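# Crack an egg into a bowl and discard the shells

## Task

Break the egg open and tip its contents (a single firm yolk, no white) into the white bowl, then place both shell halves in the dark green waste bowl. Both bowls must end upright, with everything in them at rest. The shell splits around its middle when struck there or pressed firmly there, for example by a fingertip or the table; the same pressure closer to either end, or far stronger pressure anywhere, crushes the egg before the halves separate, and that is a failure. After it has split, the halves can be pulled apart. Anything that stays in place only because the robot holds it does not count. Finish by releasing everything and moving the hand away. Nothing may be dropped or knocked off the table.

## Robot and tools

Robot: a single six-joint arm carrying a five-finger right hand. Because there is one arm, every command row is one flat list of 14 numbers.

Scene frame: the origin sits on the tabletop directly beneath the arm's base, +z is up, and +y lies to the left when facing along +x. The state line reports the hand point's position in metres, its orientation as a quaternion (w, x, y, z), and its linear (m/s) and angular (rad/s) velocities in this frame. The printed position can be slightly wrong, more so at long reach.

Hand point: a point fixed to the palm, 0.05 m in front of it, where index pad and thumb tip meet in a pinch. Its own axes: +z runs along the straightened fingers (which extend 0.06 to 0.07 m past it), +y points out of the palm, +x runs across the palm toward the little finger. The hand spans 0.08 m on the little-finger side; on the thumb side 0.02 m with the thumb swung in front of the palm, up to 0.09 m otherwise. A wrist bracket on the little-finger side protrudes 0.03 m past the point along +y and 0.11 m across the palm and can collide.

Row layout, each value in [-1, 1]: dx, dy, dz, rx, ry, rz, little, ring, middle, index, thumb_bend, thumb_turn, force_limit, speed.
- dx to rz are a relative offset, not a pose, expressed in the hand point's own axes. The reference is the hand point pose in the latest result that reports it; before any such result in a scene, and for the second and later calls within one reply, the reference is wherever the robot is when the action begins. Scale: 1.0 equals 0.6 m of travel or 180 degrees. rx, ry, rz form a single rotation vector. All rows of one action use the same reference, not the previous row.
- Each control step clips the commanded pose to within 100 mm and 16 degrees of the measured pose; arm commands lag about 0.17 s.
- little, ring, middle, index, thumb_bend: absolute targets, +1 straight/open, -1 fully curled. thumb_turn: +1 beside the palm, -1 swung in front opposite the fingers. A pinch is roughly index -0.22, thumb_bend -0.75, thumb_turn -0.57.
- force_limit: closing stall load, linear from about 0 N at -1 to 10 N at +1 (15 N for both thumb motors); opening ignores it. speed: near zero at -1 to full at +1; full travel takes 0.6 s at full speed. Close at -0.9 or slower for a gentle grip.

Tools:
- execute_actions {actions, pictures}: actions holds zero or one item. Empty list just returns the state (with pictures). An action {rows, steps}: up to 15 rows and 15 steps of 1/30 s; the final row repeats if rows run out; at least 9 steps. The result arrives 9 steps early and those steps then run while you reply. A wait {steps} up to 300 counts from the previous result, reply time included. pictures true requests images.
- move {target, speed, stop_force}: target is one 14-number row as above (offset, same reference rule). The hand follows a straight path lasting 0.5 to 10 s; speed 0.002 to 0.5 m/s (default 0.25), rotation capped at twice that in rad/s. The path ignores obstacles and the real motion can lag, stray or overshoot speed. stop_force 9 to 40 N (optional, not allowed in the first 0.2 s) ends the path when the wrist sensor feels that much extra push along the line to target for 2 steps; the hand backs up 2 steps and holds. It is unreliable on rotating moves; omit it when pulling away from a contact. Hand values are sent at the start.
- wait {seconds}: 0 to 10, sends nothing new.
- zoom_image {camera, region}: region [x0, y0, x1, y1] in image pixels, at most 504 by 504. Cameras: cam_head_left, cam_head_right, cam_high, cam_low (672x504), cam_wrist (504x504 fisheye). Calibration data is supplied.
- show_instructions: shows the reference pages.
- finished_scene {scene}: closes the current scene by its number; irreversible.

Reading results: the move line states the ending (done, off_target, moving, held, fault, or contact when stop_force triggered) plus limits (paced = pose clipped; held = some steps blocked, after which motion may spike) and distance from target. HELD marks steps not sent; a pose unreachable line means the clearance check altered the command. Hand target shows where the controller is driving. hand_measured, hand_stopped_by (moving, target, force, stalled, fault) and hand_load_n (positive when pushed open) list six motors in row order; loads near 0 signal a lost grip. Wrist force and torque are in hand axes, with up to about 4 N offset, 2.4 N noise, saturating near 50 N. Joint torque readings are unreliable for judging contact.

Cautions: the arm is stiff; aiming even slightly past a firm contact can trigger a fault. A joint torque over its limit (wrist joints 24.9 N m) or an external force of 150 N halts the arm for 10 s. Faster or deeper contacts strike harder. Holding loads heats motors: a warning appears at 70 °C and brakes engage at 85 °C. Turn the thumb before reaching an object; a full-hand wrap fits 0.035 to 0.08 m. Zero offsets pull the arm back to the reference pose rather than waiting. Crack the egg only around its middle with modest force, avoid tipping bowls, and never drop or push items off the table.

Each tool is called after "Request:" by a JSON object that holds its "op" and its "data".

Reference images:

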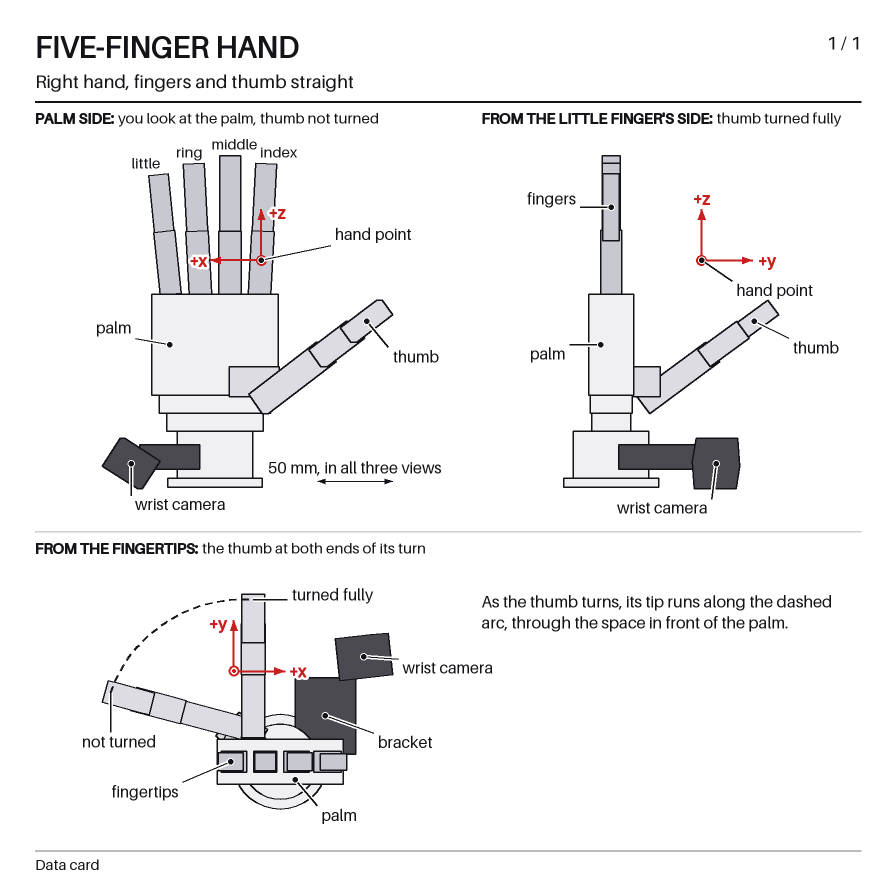

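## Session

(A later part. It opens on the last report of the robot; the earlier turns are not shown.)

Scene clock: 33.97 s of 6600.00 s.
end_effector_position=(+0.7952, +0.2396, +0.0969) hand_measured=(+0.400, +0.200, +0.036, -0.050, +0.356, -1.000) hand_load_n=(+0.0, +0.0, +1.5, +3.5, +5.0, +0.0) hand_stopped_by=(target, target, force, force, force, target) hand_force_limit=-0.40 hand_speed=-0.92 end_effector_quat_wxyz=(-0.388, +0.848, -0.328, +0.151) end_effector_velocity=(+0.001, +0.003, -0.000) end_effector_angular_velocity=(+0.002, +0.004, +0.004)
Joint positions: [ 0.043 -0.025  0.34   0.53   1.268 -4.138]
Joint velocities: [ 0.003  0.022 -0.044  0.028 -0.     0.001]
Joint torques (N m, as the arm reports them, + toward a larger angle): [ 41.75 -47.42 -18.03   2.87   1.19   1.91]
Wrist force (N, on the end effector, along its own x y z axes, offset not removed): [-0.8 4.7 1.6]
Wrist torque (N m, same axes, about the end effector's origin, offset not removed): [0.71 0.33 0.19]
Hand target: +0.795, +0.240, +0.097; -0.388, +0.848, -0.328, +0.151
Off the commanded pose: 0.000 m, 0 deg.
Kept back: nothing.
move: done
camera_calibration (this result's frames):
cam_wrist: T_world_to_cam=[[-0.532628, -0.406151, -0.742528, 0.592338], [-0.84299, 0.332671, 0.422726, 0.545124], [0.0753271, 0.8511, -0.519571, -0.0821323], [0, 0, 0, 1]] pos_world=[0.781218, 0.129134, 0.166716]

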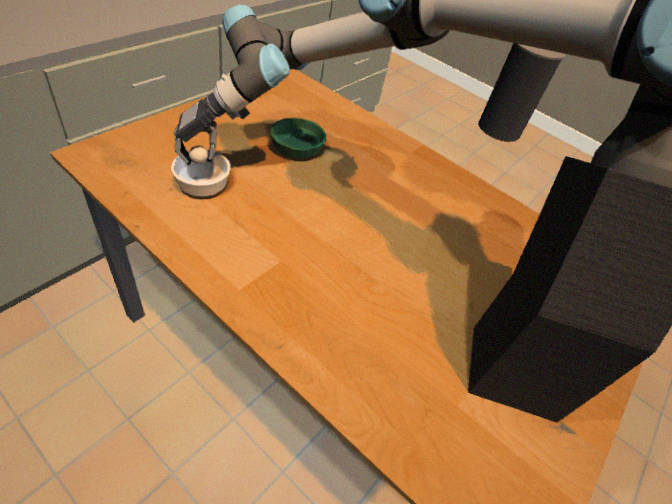

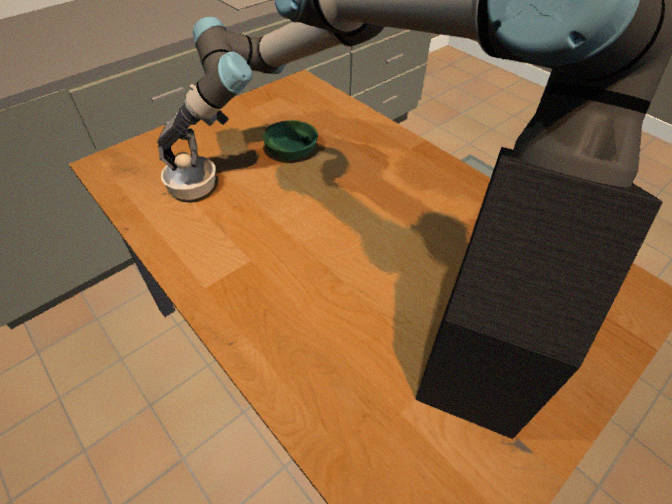

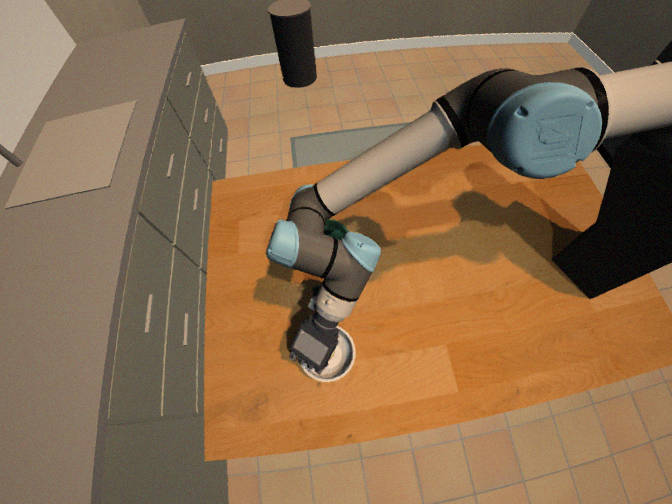

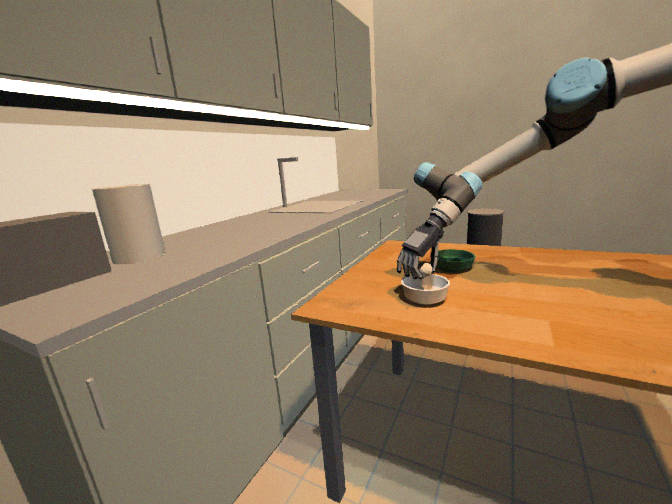

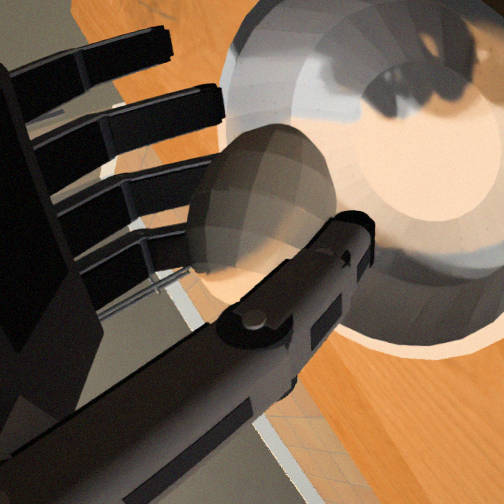

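Request:
{"op": "move", "data": {"target": [-0.187,0.14,-0.163,0,0.105,0.091,0.4,0.4,-0.55,-0.5,0.0,-1,-0.4,-0.92], "speed": 0.15}}

Request:
{"op": "move", "data": {"target": [0,0.085,0.073,0,0,0,0.4,0.4,-0.55,-0.5,0.0,-1,-0.4,-0.92], "speed": 0.03, "stop_force": 9}}

Request:
{"op": "move", "data": {"target": [0,0,0,0,0,0,0.4,0.4,0.3,0.3,0.7,-1,-0.4,-0.85]}}

Request:
{"op": "move", "data": {"target": [0,0,0,0,-0.105,-0.091,0.4,0.4,0.3,0.3,0.7,-1,-0.4,-0.85], "speed": 0.1}}

Request:
{"op": "zoom_image", "data": {"camera": "cam_head_left", "region": [190, 150, 310, 260]}}

Scene clock: 36.67 s of 6600.00 s.
end_effector_position=(+0.6258, +0.2197, +0.0974) hand_measured=(+0.400, +0.400, +0.036, -0.050, +0.356, -1.000) hand_load_n=(+0.0, +0.0, +1.5, +3.5, +5.0, +0.0) hand_stopped_by=(target, target, force, force, force, target) hand_force_limit=-0.40 hand_speed=-0.92 end_effector_quat_wxyz=(-0.346, +0.757, -0.504, +0.231) end_effector_velocity=(-0.003, -0.000, -0.000) end_effector_angular_velocity=(-0.002, -0.003, -0.009)
Joint positions: [ 0.036 -0.478  1.546 -0.468  1.485 -3.806]
Joint velocities: [ 0.    -0.002  0.014 -0.019  0.005  0.004]
Joint torques (N m, as the arm reports them, + toward a larger angle): [ 37.29 -51.14   4.64  -0.25   1.51   1.87]
Wrist force (N, on the end effector, along its own x y z axes, offset not removed): [1.3 4.8 -2.2]
Wrist torque (N m, same axes, about the end effector's origin, offset not removed): [0.59 -0.12 0.38]
Hand target: +0.626, +0.220, +0.097; -0.346, +0.757, -0.504, +0.231
Off the commanded pose: 0.001 m, 0 deg.
Kept back: nothing.
move: done
camera_calibration (this result's frames):
cam_wrist: T_world_to_cam=[[-0.654591, -0.14244, -0.742443, 0.512779], [-0.623577, 0.656951, 0.423753, 0.20009], [0.427389, 0.740355, -0.518857, -0.248198], [0, 0, 0, 1]] pos_world=[0.566509, 0.125345, 0.167141]

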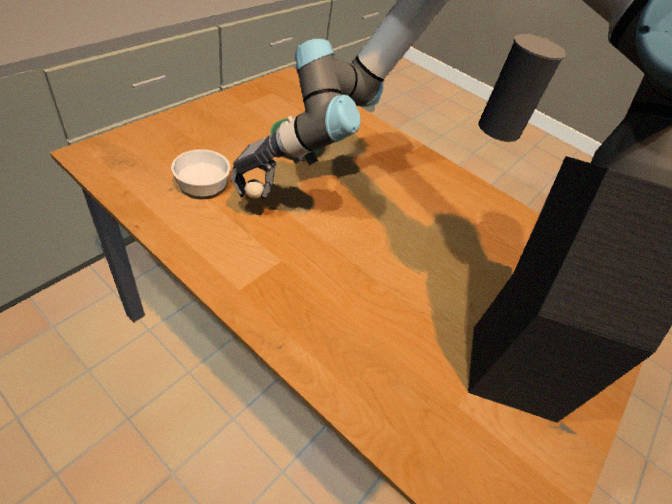

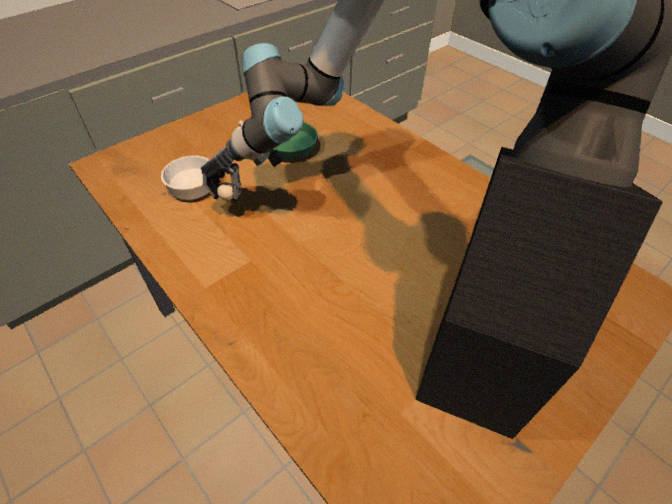

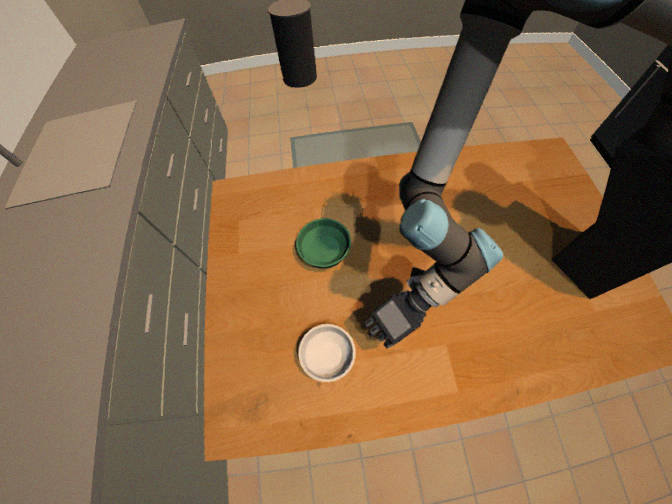

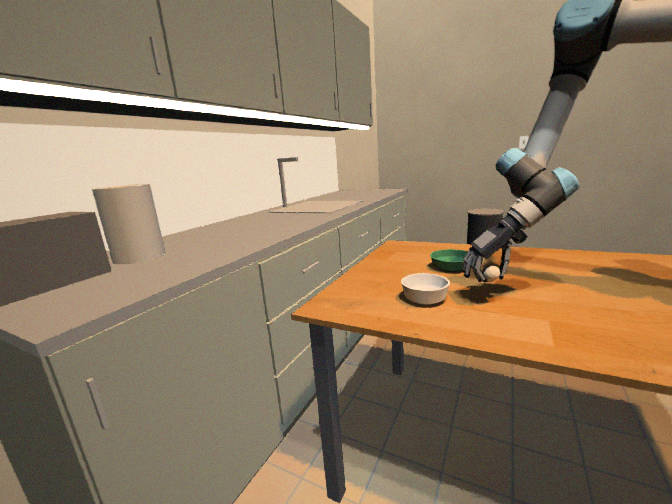

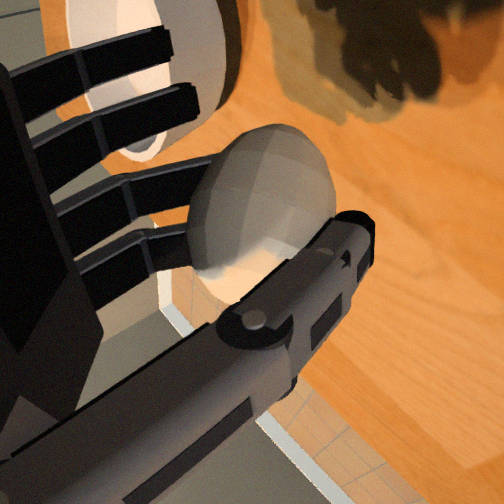

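Scene clock: 39.23 s of 6600.00 s.
end_effector_position=(+0.6255, +0.2197, +0.0305) hand_measured=(+0.400, +0.400, +0.036, -0.050, +0.356, -1.000) hand_load_n=(+0.0, +0.0, +1.5, +3.5, +5.0, +0.0) hand_stopped_by=(target, target, force, force, force, target) hand_force_limit=-0.40 hand_speed=-0.92 end_effector_quat_wxyz=(-0.346, +0.757, -0.504, +0.231) end_effector_velocity=(-0.000, +0.000, -0.003) end_effector_angular_velocity=(+0.001, +0.000, +0.001)
Joint positions: [-0.016 -0.344  1.45  -0.504  1.442 -3.836]
Joint velocities: [-0.002  0.006 -0.004 -0.    -0.003 -0.001]
Joint torques (N m, as the arm reports them, + toward a larger angle): [ 11.36 -37.61  -7.7   -0.34  -3.    -1.62]
Wrist force (N, on the end effector, along its own x y z axes, offset not removed): [3.1 1.2 -4.2]
Wrist torque (N m, same axes, about the end effector's origin, offset not removed): [0.50 -0.18 0.41]
Hand target: +0.626, +0.220, +0.030; -0.346, +0.757, -0.504, +0.231
Off the commanded pose: 0.000 m, 0 deg.
Kept back: nothing.
move: done
camera_calibration (this result's frames):
cam_wrist: T_world_to_cam=[[-0.654611, -0.142496, -0.742414, 0.462909], [-0.623581, 0.656957, 0.423739, 0.228302], [0.427353, 0.74034, -0.518909, -0.282779], [0, 0, 0, 1]] pos_world=[0.566237, 0.125331, 0.100193]

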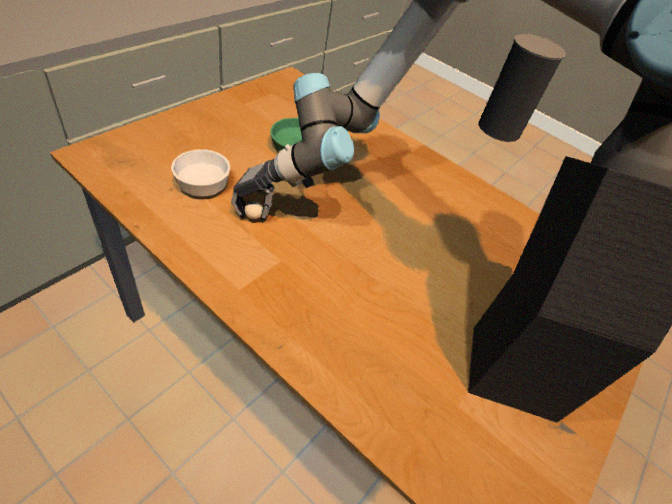

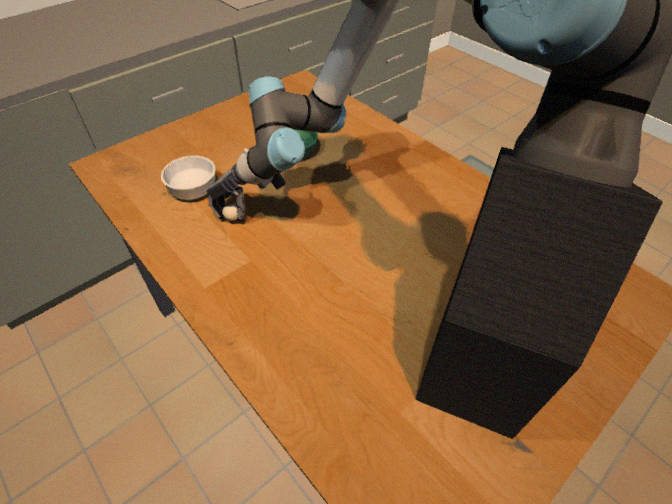

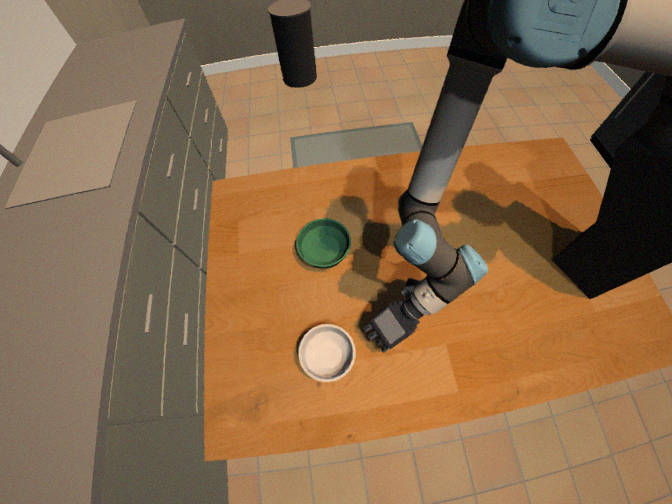

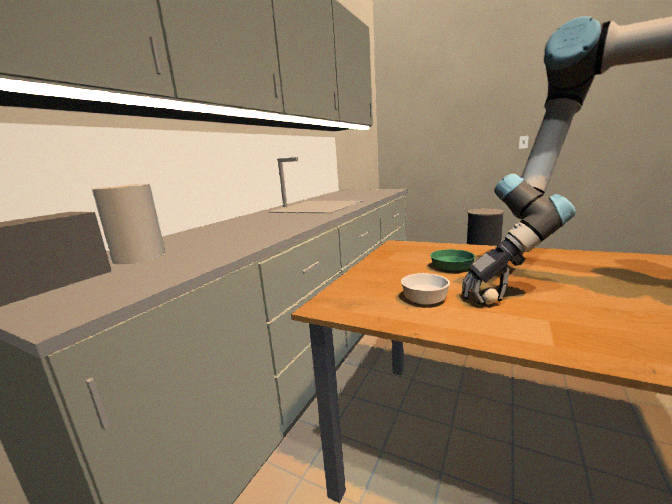

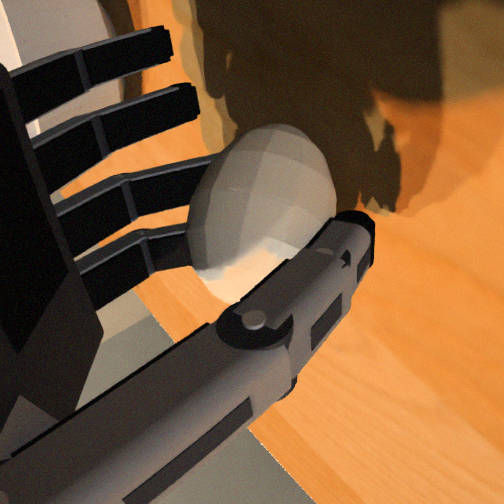

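Scene clock: 41.70 s of 6600.00 s.
end_effector_position=(+0.6255, +0.2197, +0.0305) hand_measured=(+0.400, +0.400, +0.300, +0.300, +0.700, -1.000) hand_load_n=(+0.0, +0.0, +0.0, +0.0, +0.0, +0.0) hand_stopped_by=(target, target, target, target, target, target) hand_force_limit=-0.40 hand_speed=-0.85 end_effector_quat_wxyz=(-0.346, +0.757, -0.504, +0.231) end_effector_velocity=(+0.000, -0.000, -0.000) end_effector_angular_velocity=(-0.000, -0.000, -0.001)
Joint positions: [-0.016 -0.344  1.45  -0.504  1.442 -3.836]
Joint velocities: [-0.    -0.     0.    -0.001  0.     0.   ]
Joint torques (N m, as the arm reports them, + toward a larger angle): [ 37.14 -49.45   4.7    2.48   1.62   1.61]
Wrist force (N, on the end effector, along its own x y z axes, offset not removed): [1.4 1.0 -1.6]
Wrist torque (N m, same axes, about the end effector's origin, offset not removed): [0.11 -0.28 0.32]
Hand target: +0.626, +0.220, +0.030; -0.346, +0.757, -0.504, +0.231
Off the commanded pose: 0.000 m, 0 deg.
Kept back: nothing.
move: done
camera_calibration (this result's frames):
cam_wrist: T_world_to_cam=[[-0.6546, -0.142494, -0.742424, 0.462906], [-0.623583, 0.656963, 0.423726, 0.228306], [0.427367, 0.740335, -0.518905, -0.282788], [0, 0, 0, 1]] pos_world=[0.56624, 0.12533, 0.100193]

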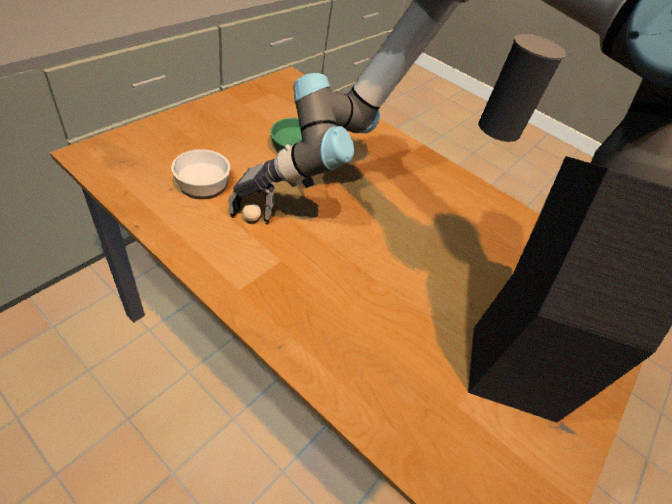

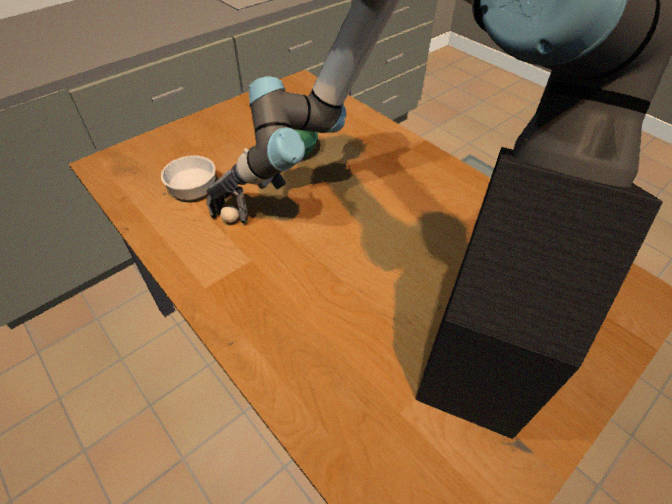

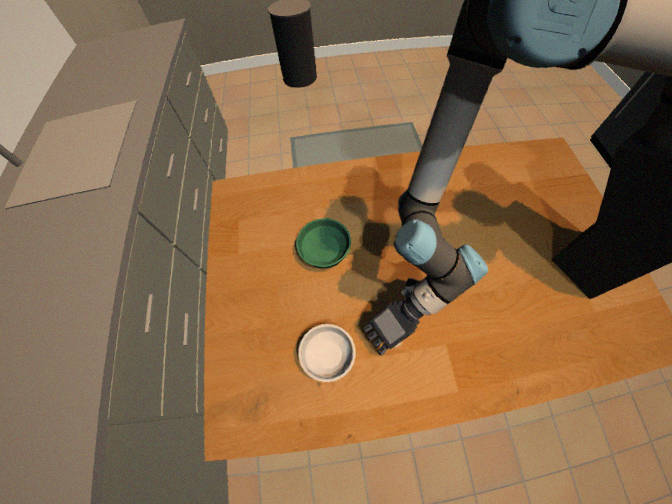

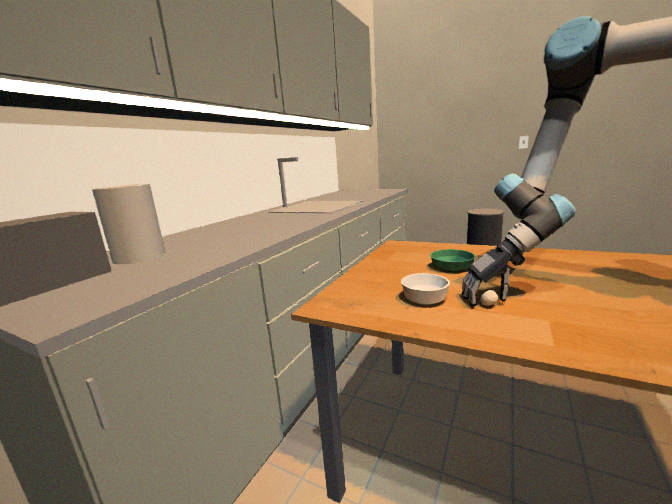

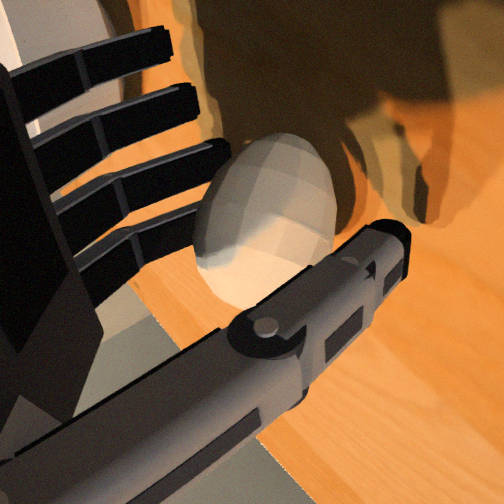

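Scene clock: 44.27 s of 6600.00 s.
end_effector_position=(+0.6255, +0.2197, +0.0303) hand_measured=(+0.400, +0.400, +0.300, +0.300, +0.700, -1.000) hand_load_n=(+0.0, +0.0, +0.0, +0.0, +0.0, +0.0) hand_stopped_by=(target, target, target, target, target, target) hand_force_limit=-0.40 hand_speed=-0.85 end_effector_quat_wxyz=(-0.388, +0.848, -0.328, +0.151) end_effector_velocity=(-0.000, -0.000, -0.000) end_effector_angular_velocity=(-0.000, +0.002, +0.012)
Joint positions: [-0.073 -0.286  1.226 -0.064  1.193 -4.231]
Joint velocities: [-0.001  0.004 -0.011  0.018 -0.004 -0.012]
Joint torques (N m, as the arm reports them, + toward a larger angle): [ 12.14 -36.97 -10.01   2.95  -2.99  -1.31]
Wrist force (N, on the end effector, along its own x y z axes, offset not removed): [0.4 2.8 -1.4]
Wrist torque (N m, same axes, about the end effector's origin, offset not removed): [0.36 -0.02 0.28]
Hand target: +0.626, +0.220, +0.030; -0.388, +0.848, -0.328, +0.151
Off the commanded pose: 0.000 m, 0 deg.
Kept back: nothing.
move: done
camera_calibration (this result's frames):
cam_wrist: T_world_to_cam=[[-0.533026, -0.406003, -0.742324, 0.44465], [-0.842726, 0.33302, 0.422979, 0.436584], [0.0754785, 0.851034, -0.519657, -0.0870902], [0, 0, 0, 1]] pos_world=[0.611504, 0.109254, 0.100152]

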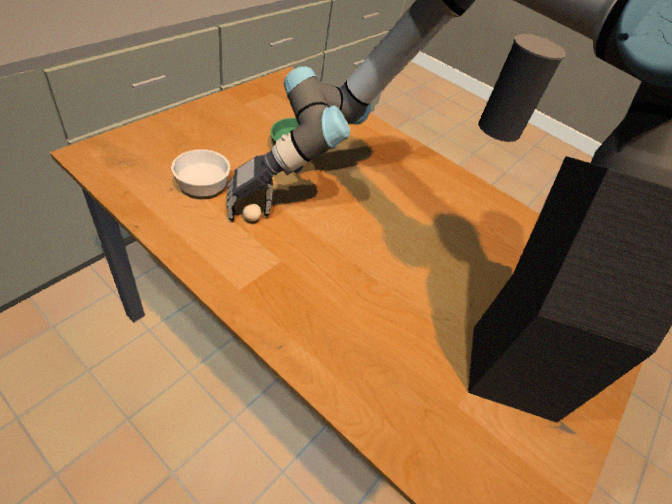

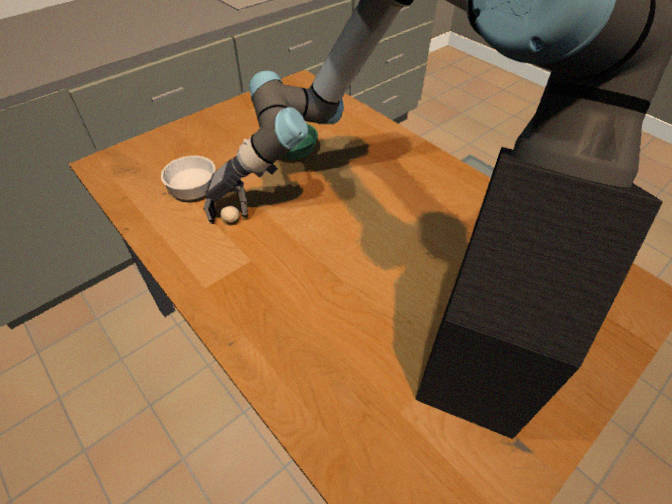

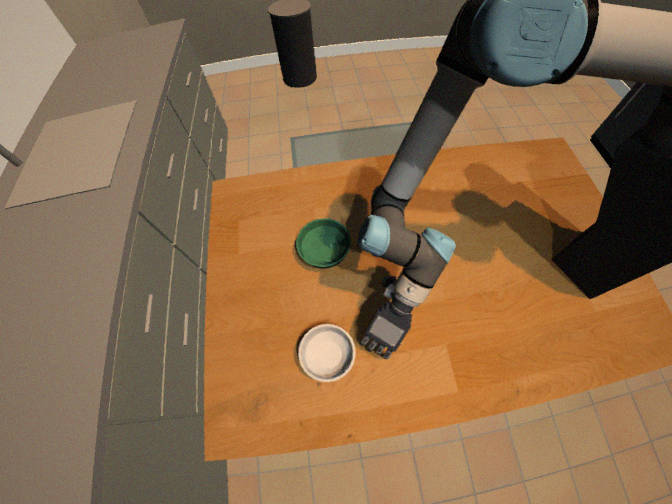

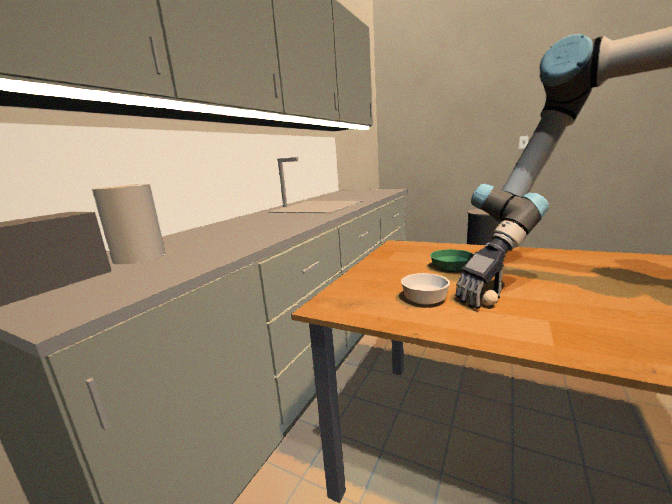

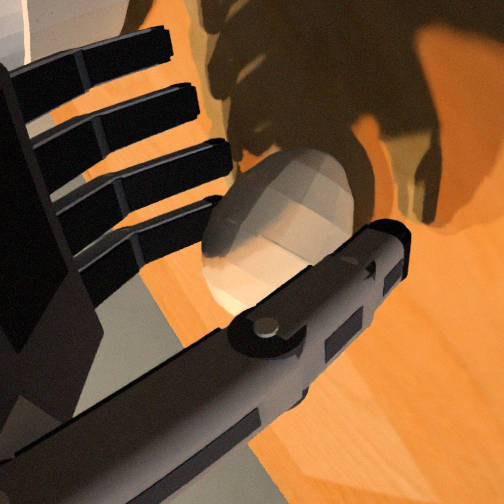

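Region (190, 150, 310, 260) of cam_head_left's 672x504 image, scaled by 4.200, with more detail than that image has; it fills the top 462 rows of this view, and the rest is white.

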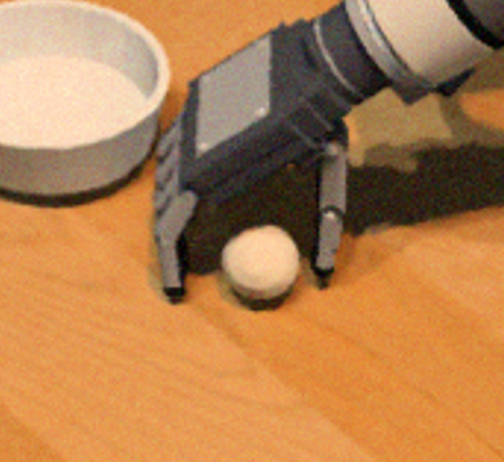

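Request:
{"op": "move", "data": {"target": [0,-0.03,-0.17,0,0,0,0.4,0.4,0.3,0.3,0.7,-1,-0.4,-0.85], "speed": 0.1}}

Request:
{"op": "zoom_image", "data": {"camera": "cam_high", "region": [340, 290, 440, 390]}}

Scene clock: 46.27 s of 6600.00 s.
end_effector_position=(+0.5816, +0.1714, +0.1104) hand_measured=(+0.400, +0.400, +0.300, +0.300, +0.700, -1.000) hand_load_n=(+0.0, +0.0, +0.0, +0.0, +0.0, +0.0) hand_stopped_by=(target, target, target, target, target, target) hand_force_limit=-0.40 hand_speed=-0.85 end_effector_quat_wxyz=(-0.388, +0.848, -0.328, +0.151) end_effector_velocity=(-0.001, -0.001, +0.002) end_effector_angular_velocity=(+0.000, -0.001, -0.000)
Joint positions: [-0.119 -0.532  1.536 -0.114  1.164 -4.269]
Joint velocities: [-0.001 -0.005  0.007 -0.002 -0.001 -0.001]
Joint torques (N m, as the arm reports them, + toward a larger angle): [  9.08 -50.42   4.64   0.85  -3.34  -1.34]
Wrist force (N, on the end effector, along its own x y z axes, offset not removed): [1.6 2.0 -5.8]
Wrist torque (N m, same axes, about the end effector's origin, offset not removed): [0.62 -0.03 0.07]
Hand target: +0.581, +0.171, +0.111; -0.388, +0.848, -0.328, +0.151
Off the commanded pose: 0.000 m, 0 deg.
Kept back: nothing.
move: done
camera_calibration (this result's frames):
cam_wrist: T_world_to_cam=[[-0.533056, -0.406075, -0.742263, 0.461109], [-0.842716, 0.33297, 0.423037, 0.381808], [0.0753661, 0.851019, -0.519698, -0.000995607], [0, 0, 0, 1]] pos_world=[0.567628, 0.0609619, 0.180228]

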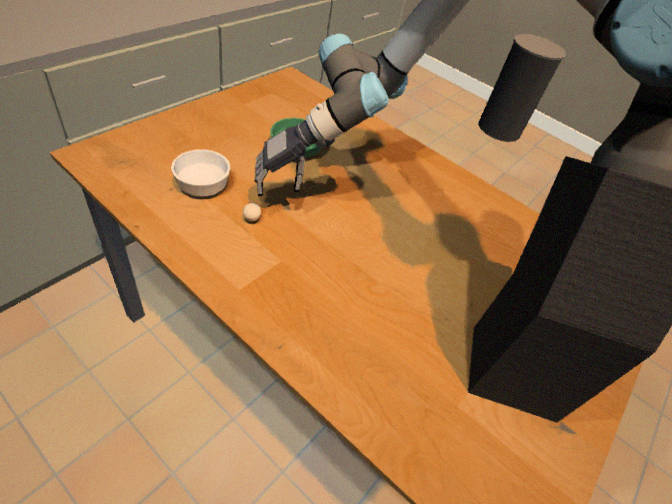

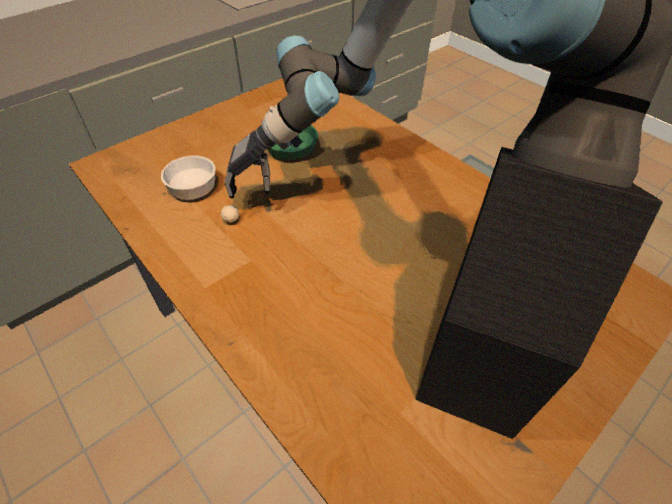

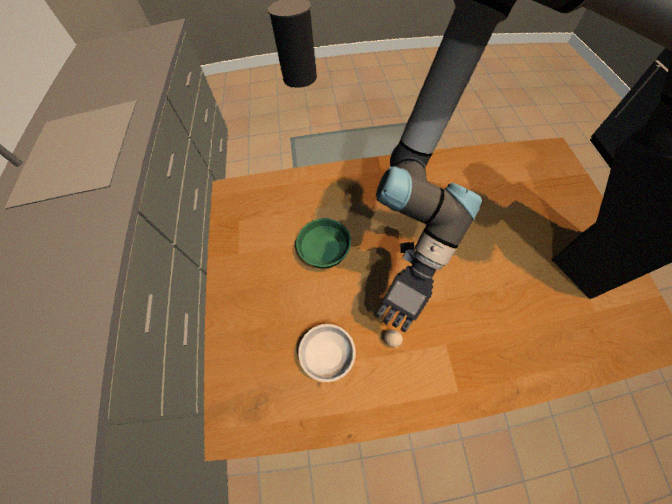

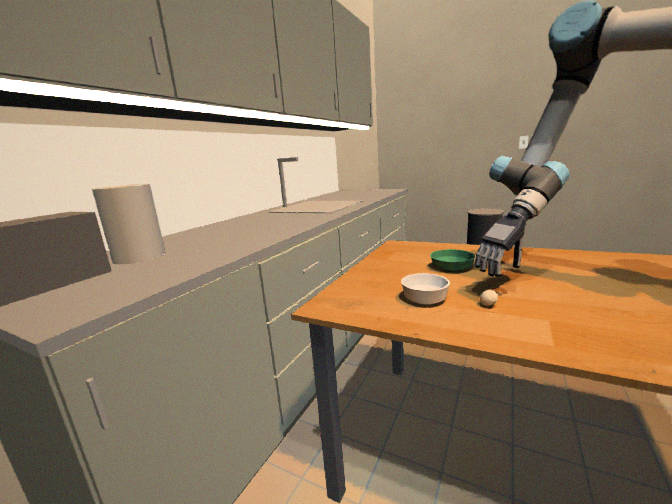

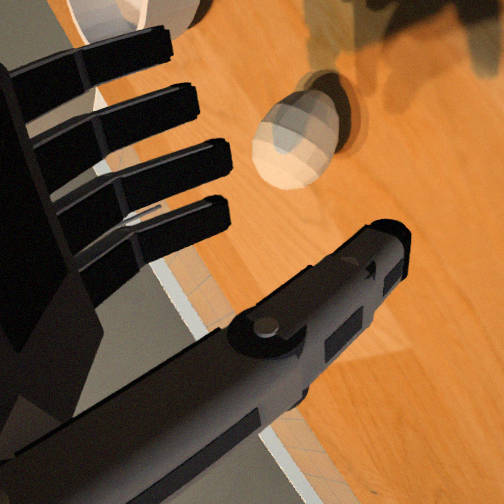

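Region (340, 290, 440, 390) of cam_high's 672x504 image, scaled by 5.040, with more detail than that image has.

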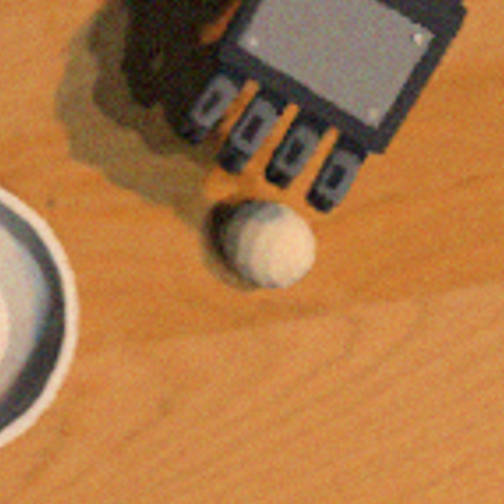

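Request:
{"op": "move", "data": {"target": [-0.013,0.032,0.172,0,0,0,0.4,0.4,0.3,0.3,0.7,-1,-0.4,-0.85], "speed": 0.07}}

Request:
{"op": "move", "data": {"target": [0,0,0,0,0,0,0.4,0.4,-0.5,-0.5,0.3,-1,-0.4,-0.9]}}

Request:
{"op": "zoom_image", "data": {"camera": "cam_head_right", "region": [190, 170, 280, 250]}}

Scene clock: 48.77 s of 6600.00 s.
end_effector_position=(+0.6198, +0.2251, +0.0286) hand_measured=(+0.400, +0.400, +0.300, +0.300, +0.700, -1.000) hand_load_n=(+0.0, +0.0, +0.0, +0.0, +0.0, +0.0) hand_stopped_by=(target, target, target, target, target, target) hand_force_limit=-0.40 hand_speed=-0.85 end_effector_quat_wxyz=(-0.388, +0.848, -0.328, +0.151) end_effector_velocity=(+0.001, +0.001, -0.001) end_effector_angular_velocity=(+0.001, +0.001, +0.001)
Joint positions: [-0.068 -0.283  1.24  -0.083  1.196 -4.226]
Joint velocities: [ 0.001  0.005 -0.01   0.005 -0.     0.001]
Joint torques (N m, as the arm reports them, + toward a larger angle): [ 36.85 -38.19  -7.95   2.87   1.33   1.35]
Wrist force (N, on the end effector, along its own x y z axes, offset not removed): [-1.2 2.8 -0.7]
Wrist torque (N m, same axes, about the end effector's origin, offset not removed): [0.47 0.33 -0.04]
Hand target: +0.620, +0.225, +0.028; -0.388, +0.848, -0.328, +0.151
Off the commanded pose: 0.000 m, 0 deg.
Kept back: nothing.
move: done
camera_calibration (this result's frames):
cam_wrist: T_world_to_cam=[[-0.53302, -0.405995, -0.742333, 0.442525], [-0.842728, 0.33303, 0.422967, 0.430724], [0.0754964, 0.851034, -0.519654, -0.0921076], [0, 0, 0, 1]] pos_world=[0.605812, 0.114606, 0.0984547]

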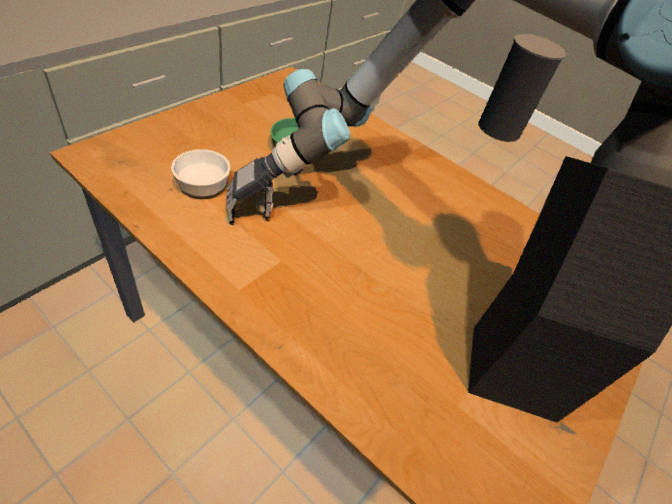

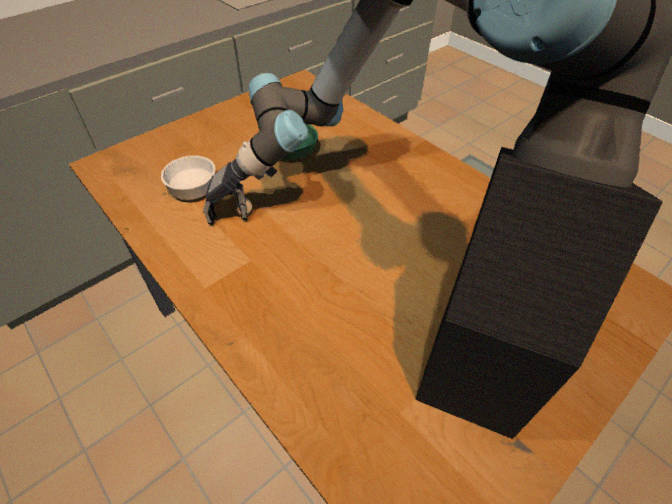

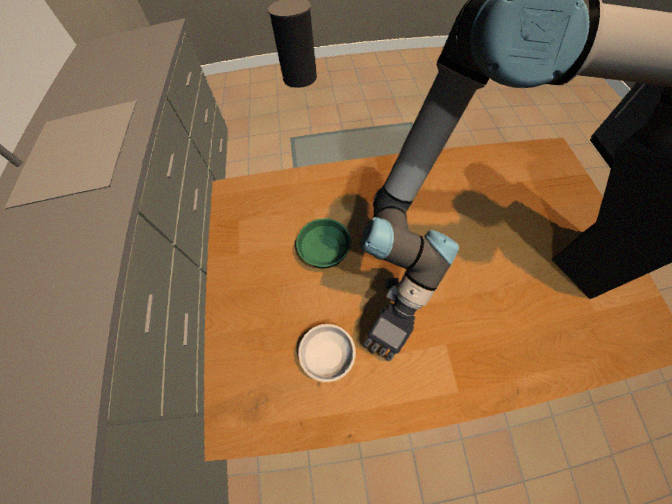

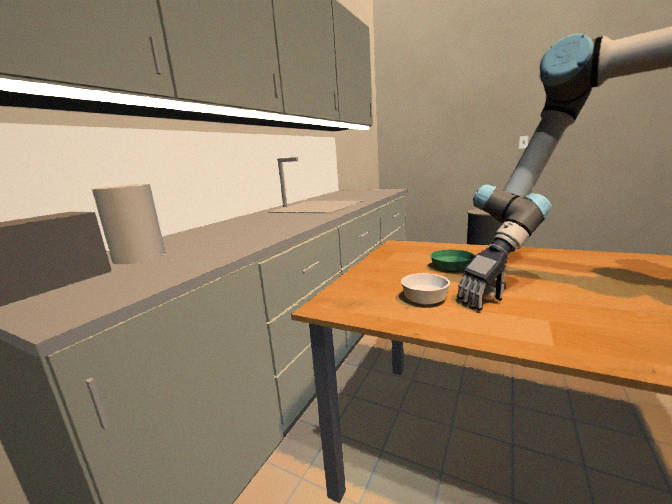

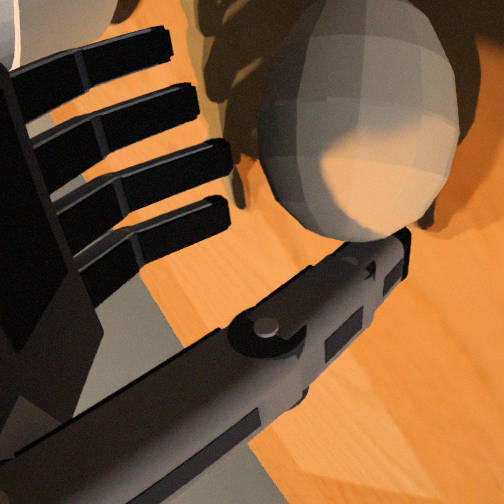

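Scene clock: 53.77 s of 6600.00 s.
end_effector_position=(+0.6198, +0.2251, +0.0286) hand_measured=(+0.400, +0.400, -0.500, -0.500, +0.300, -1.000) hand_load_n=(+0.0, +0.0, +0.0, +0.0, +0.0, +0.0) hand_stopped_by=(target, target, target, target, target, target) hand_force_limit=-0.40 hand_speed=-0.90 end_effector_quat_wxyz=(-0.388, +0.848, -0.328, +0.151) end_effector_velocity=(+0.000, +0.000, -0.000) end_effector_angular_velocity=(+0.001, -0.001, -0.000)
Joint positions: [-0.068 -0.283  1.24  -0.083  1.196 -4.226]
Joint velocities: [-0.     0.001 -0.001 -0.001 -0.001  0.   ]
Joint torques (N m, as the arm reports them, + toward a larger angle): [ 11.44 -52.06   3.36   0.43  -3.1   -1.28]
Wrist force (N, on the end effector, along its own x y z axes, offset not removed): [0.7 2.6 -3.1]
Wrist torque (N m, same axes, about the end effector's origin, offset not removed): [0.49 0.11 0.07]
Hand target: +0.620, +0.225, +0.029; -0.388, +0.848, -0.328, +0.151
Off the commanded pose: 0.000 m, 0 deg.
Kept back: nothing.
move: moving (no rest 5 s after the path's end)
camera_calibration (this result's frames):
cam_wrist: T_world_to_cam=[[-0.53302, -0.405995, -0.742333, 0.442525], [-0.842728, 0.33303, 0.422967, 0.430724], [0.0754967, 0.851034, -0.519655, -0.0921077], [0, 0, 0, 1]] pos_world=[0.605812, 0.114606, 0.0984547]

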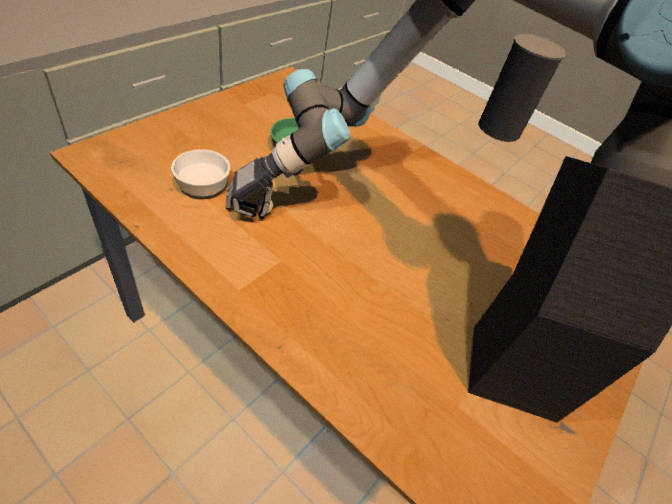

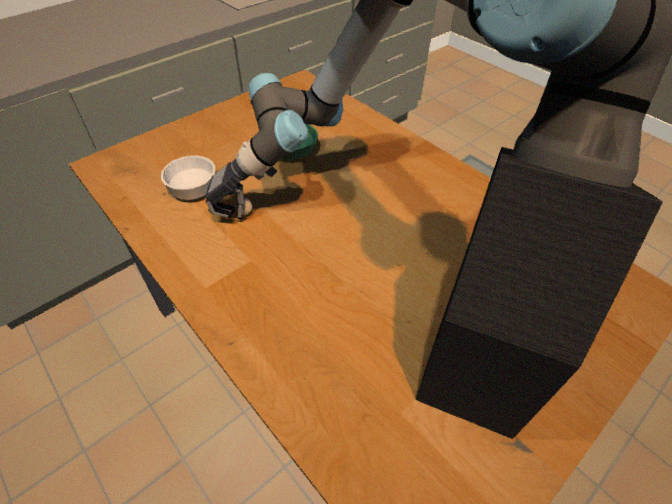

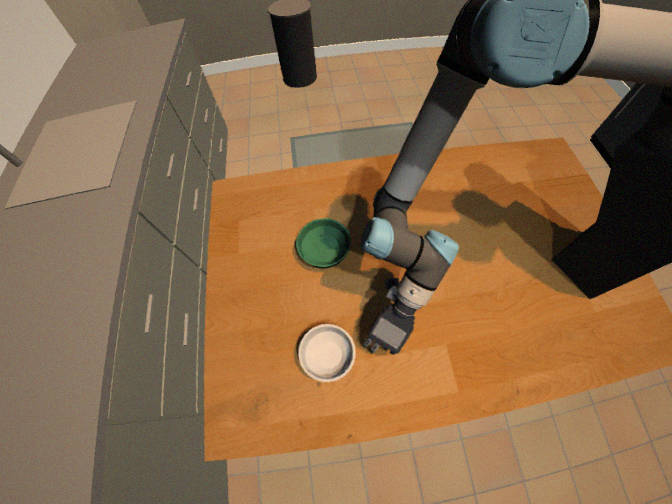

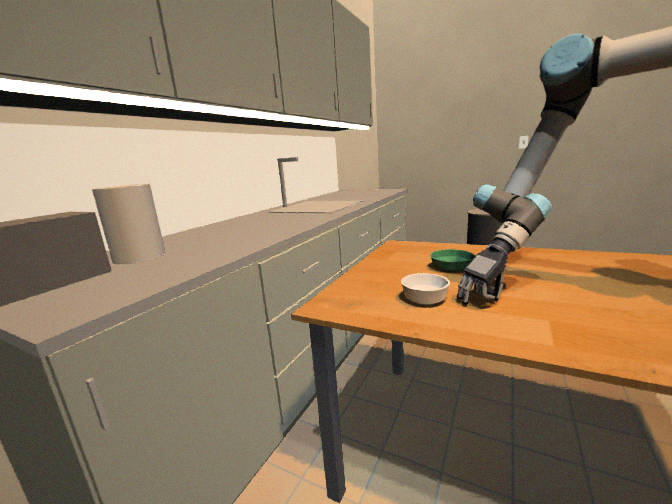

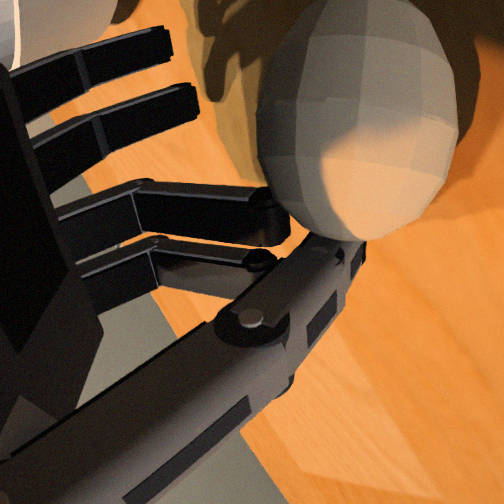

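Region (190, 170, 280, 250) of cam_head_right's 672x504 image, scaled by 5.600, with more detail than that image has.

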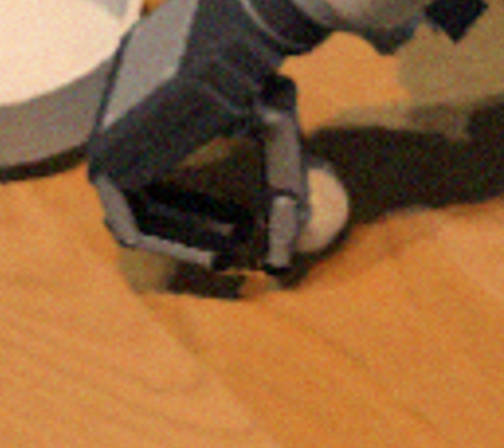

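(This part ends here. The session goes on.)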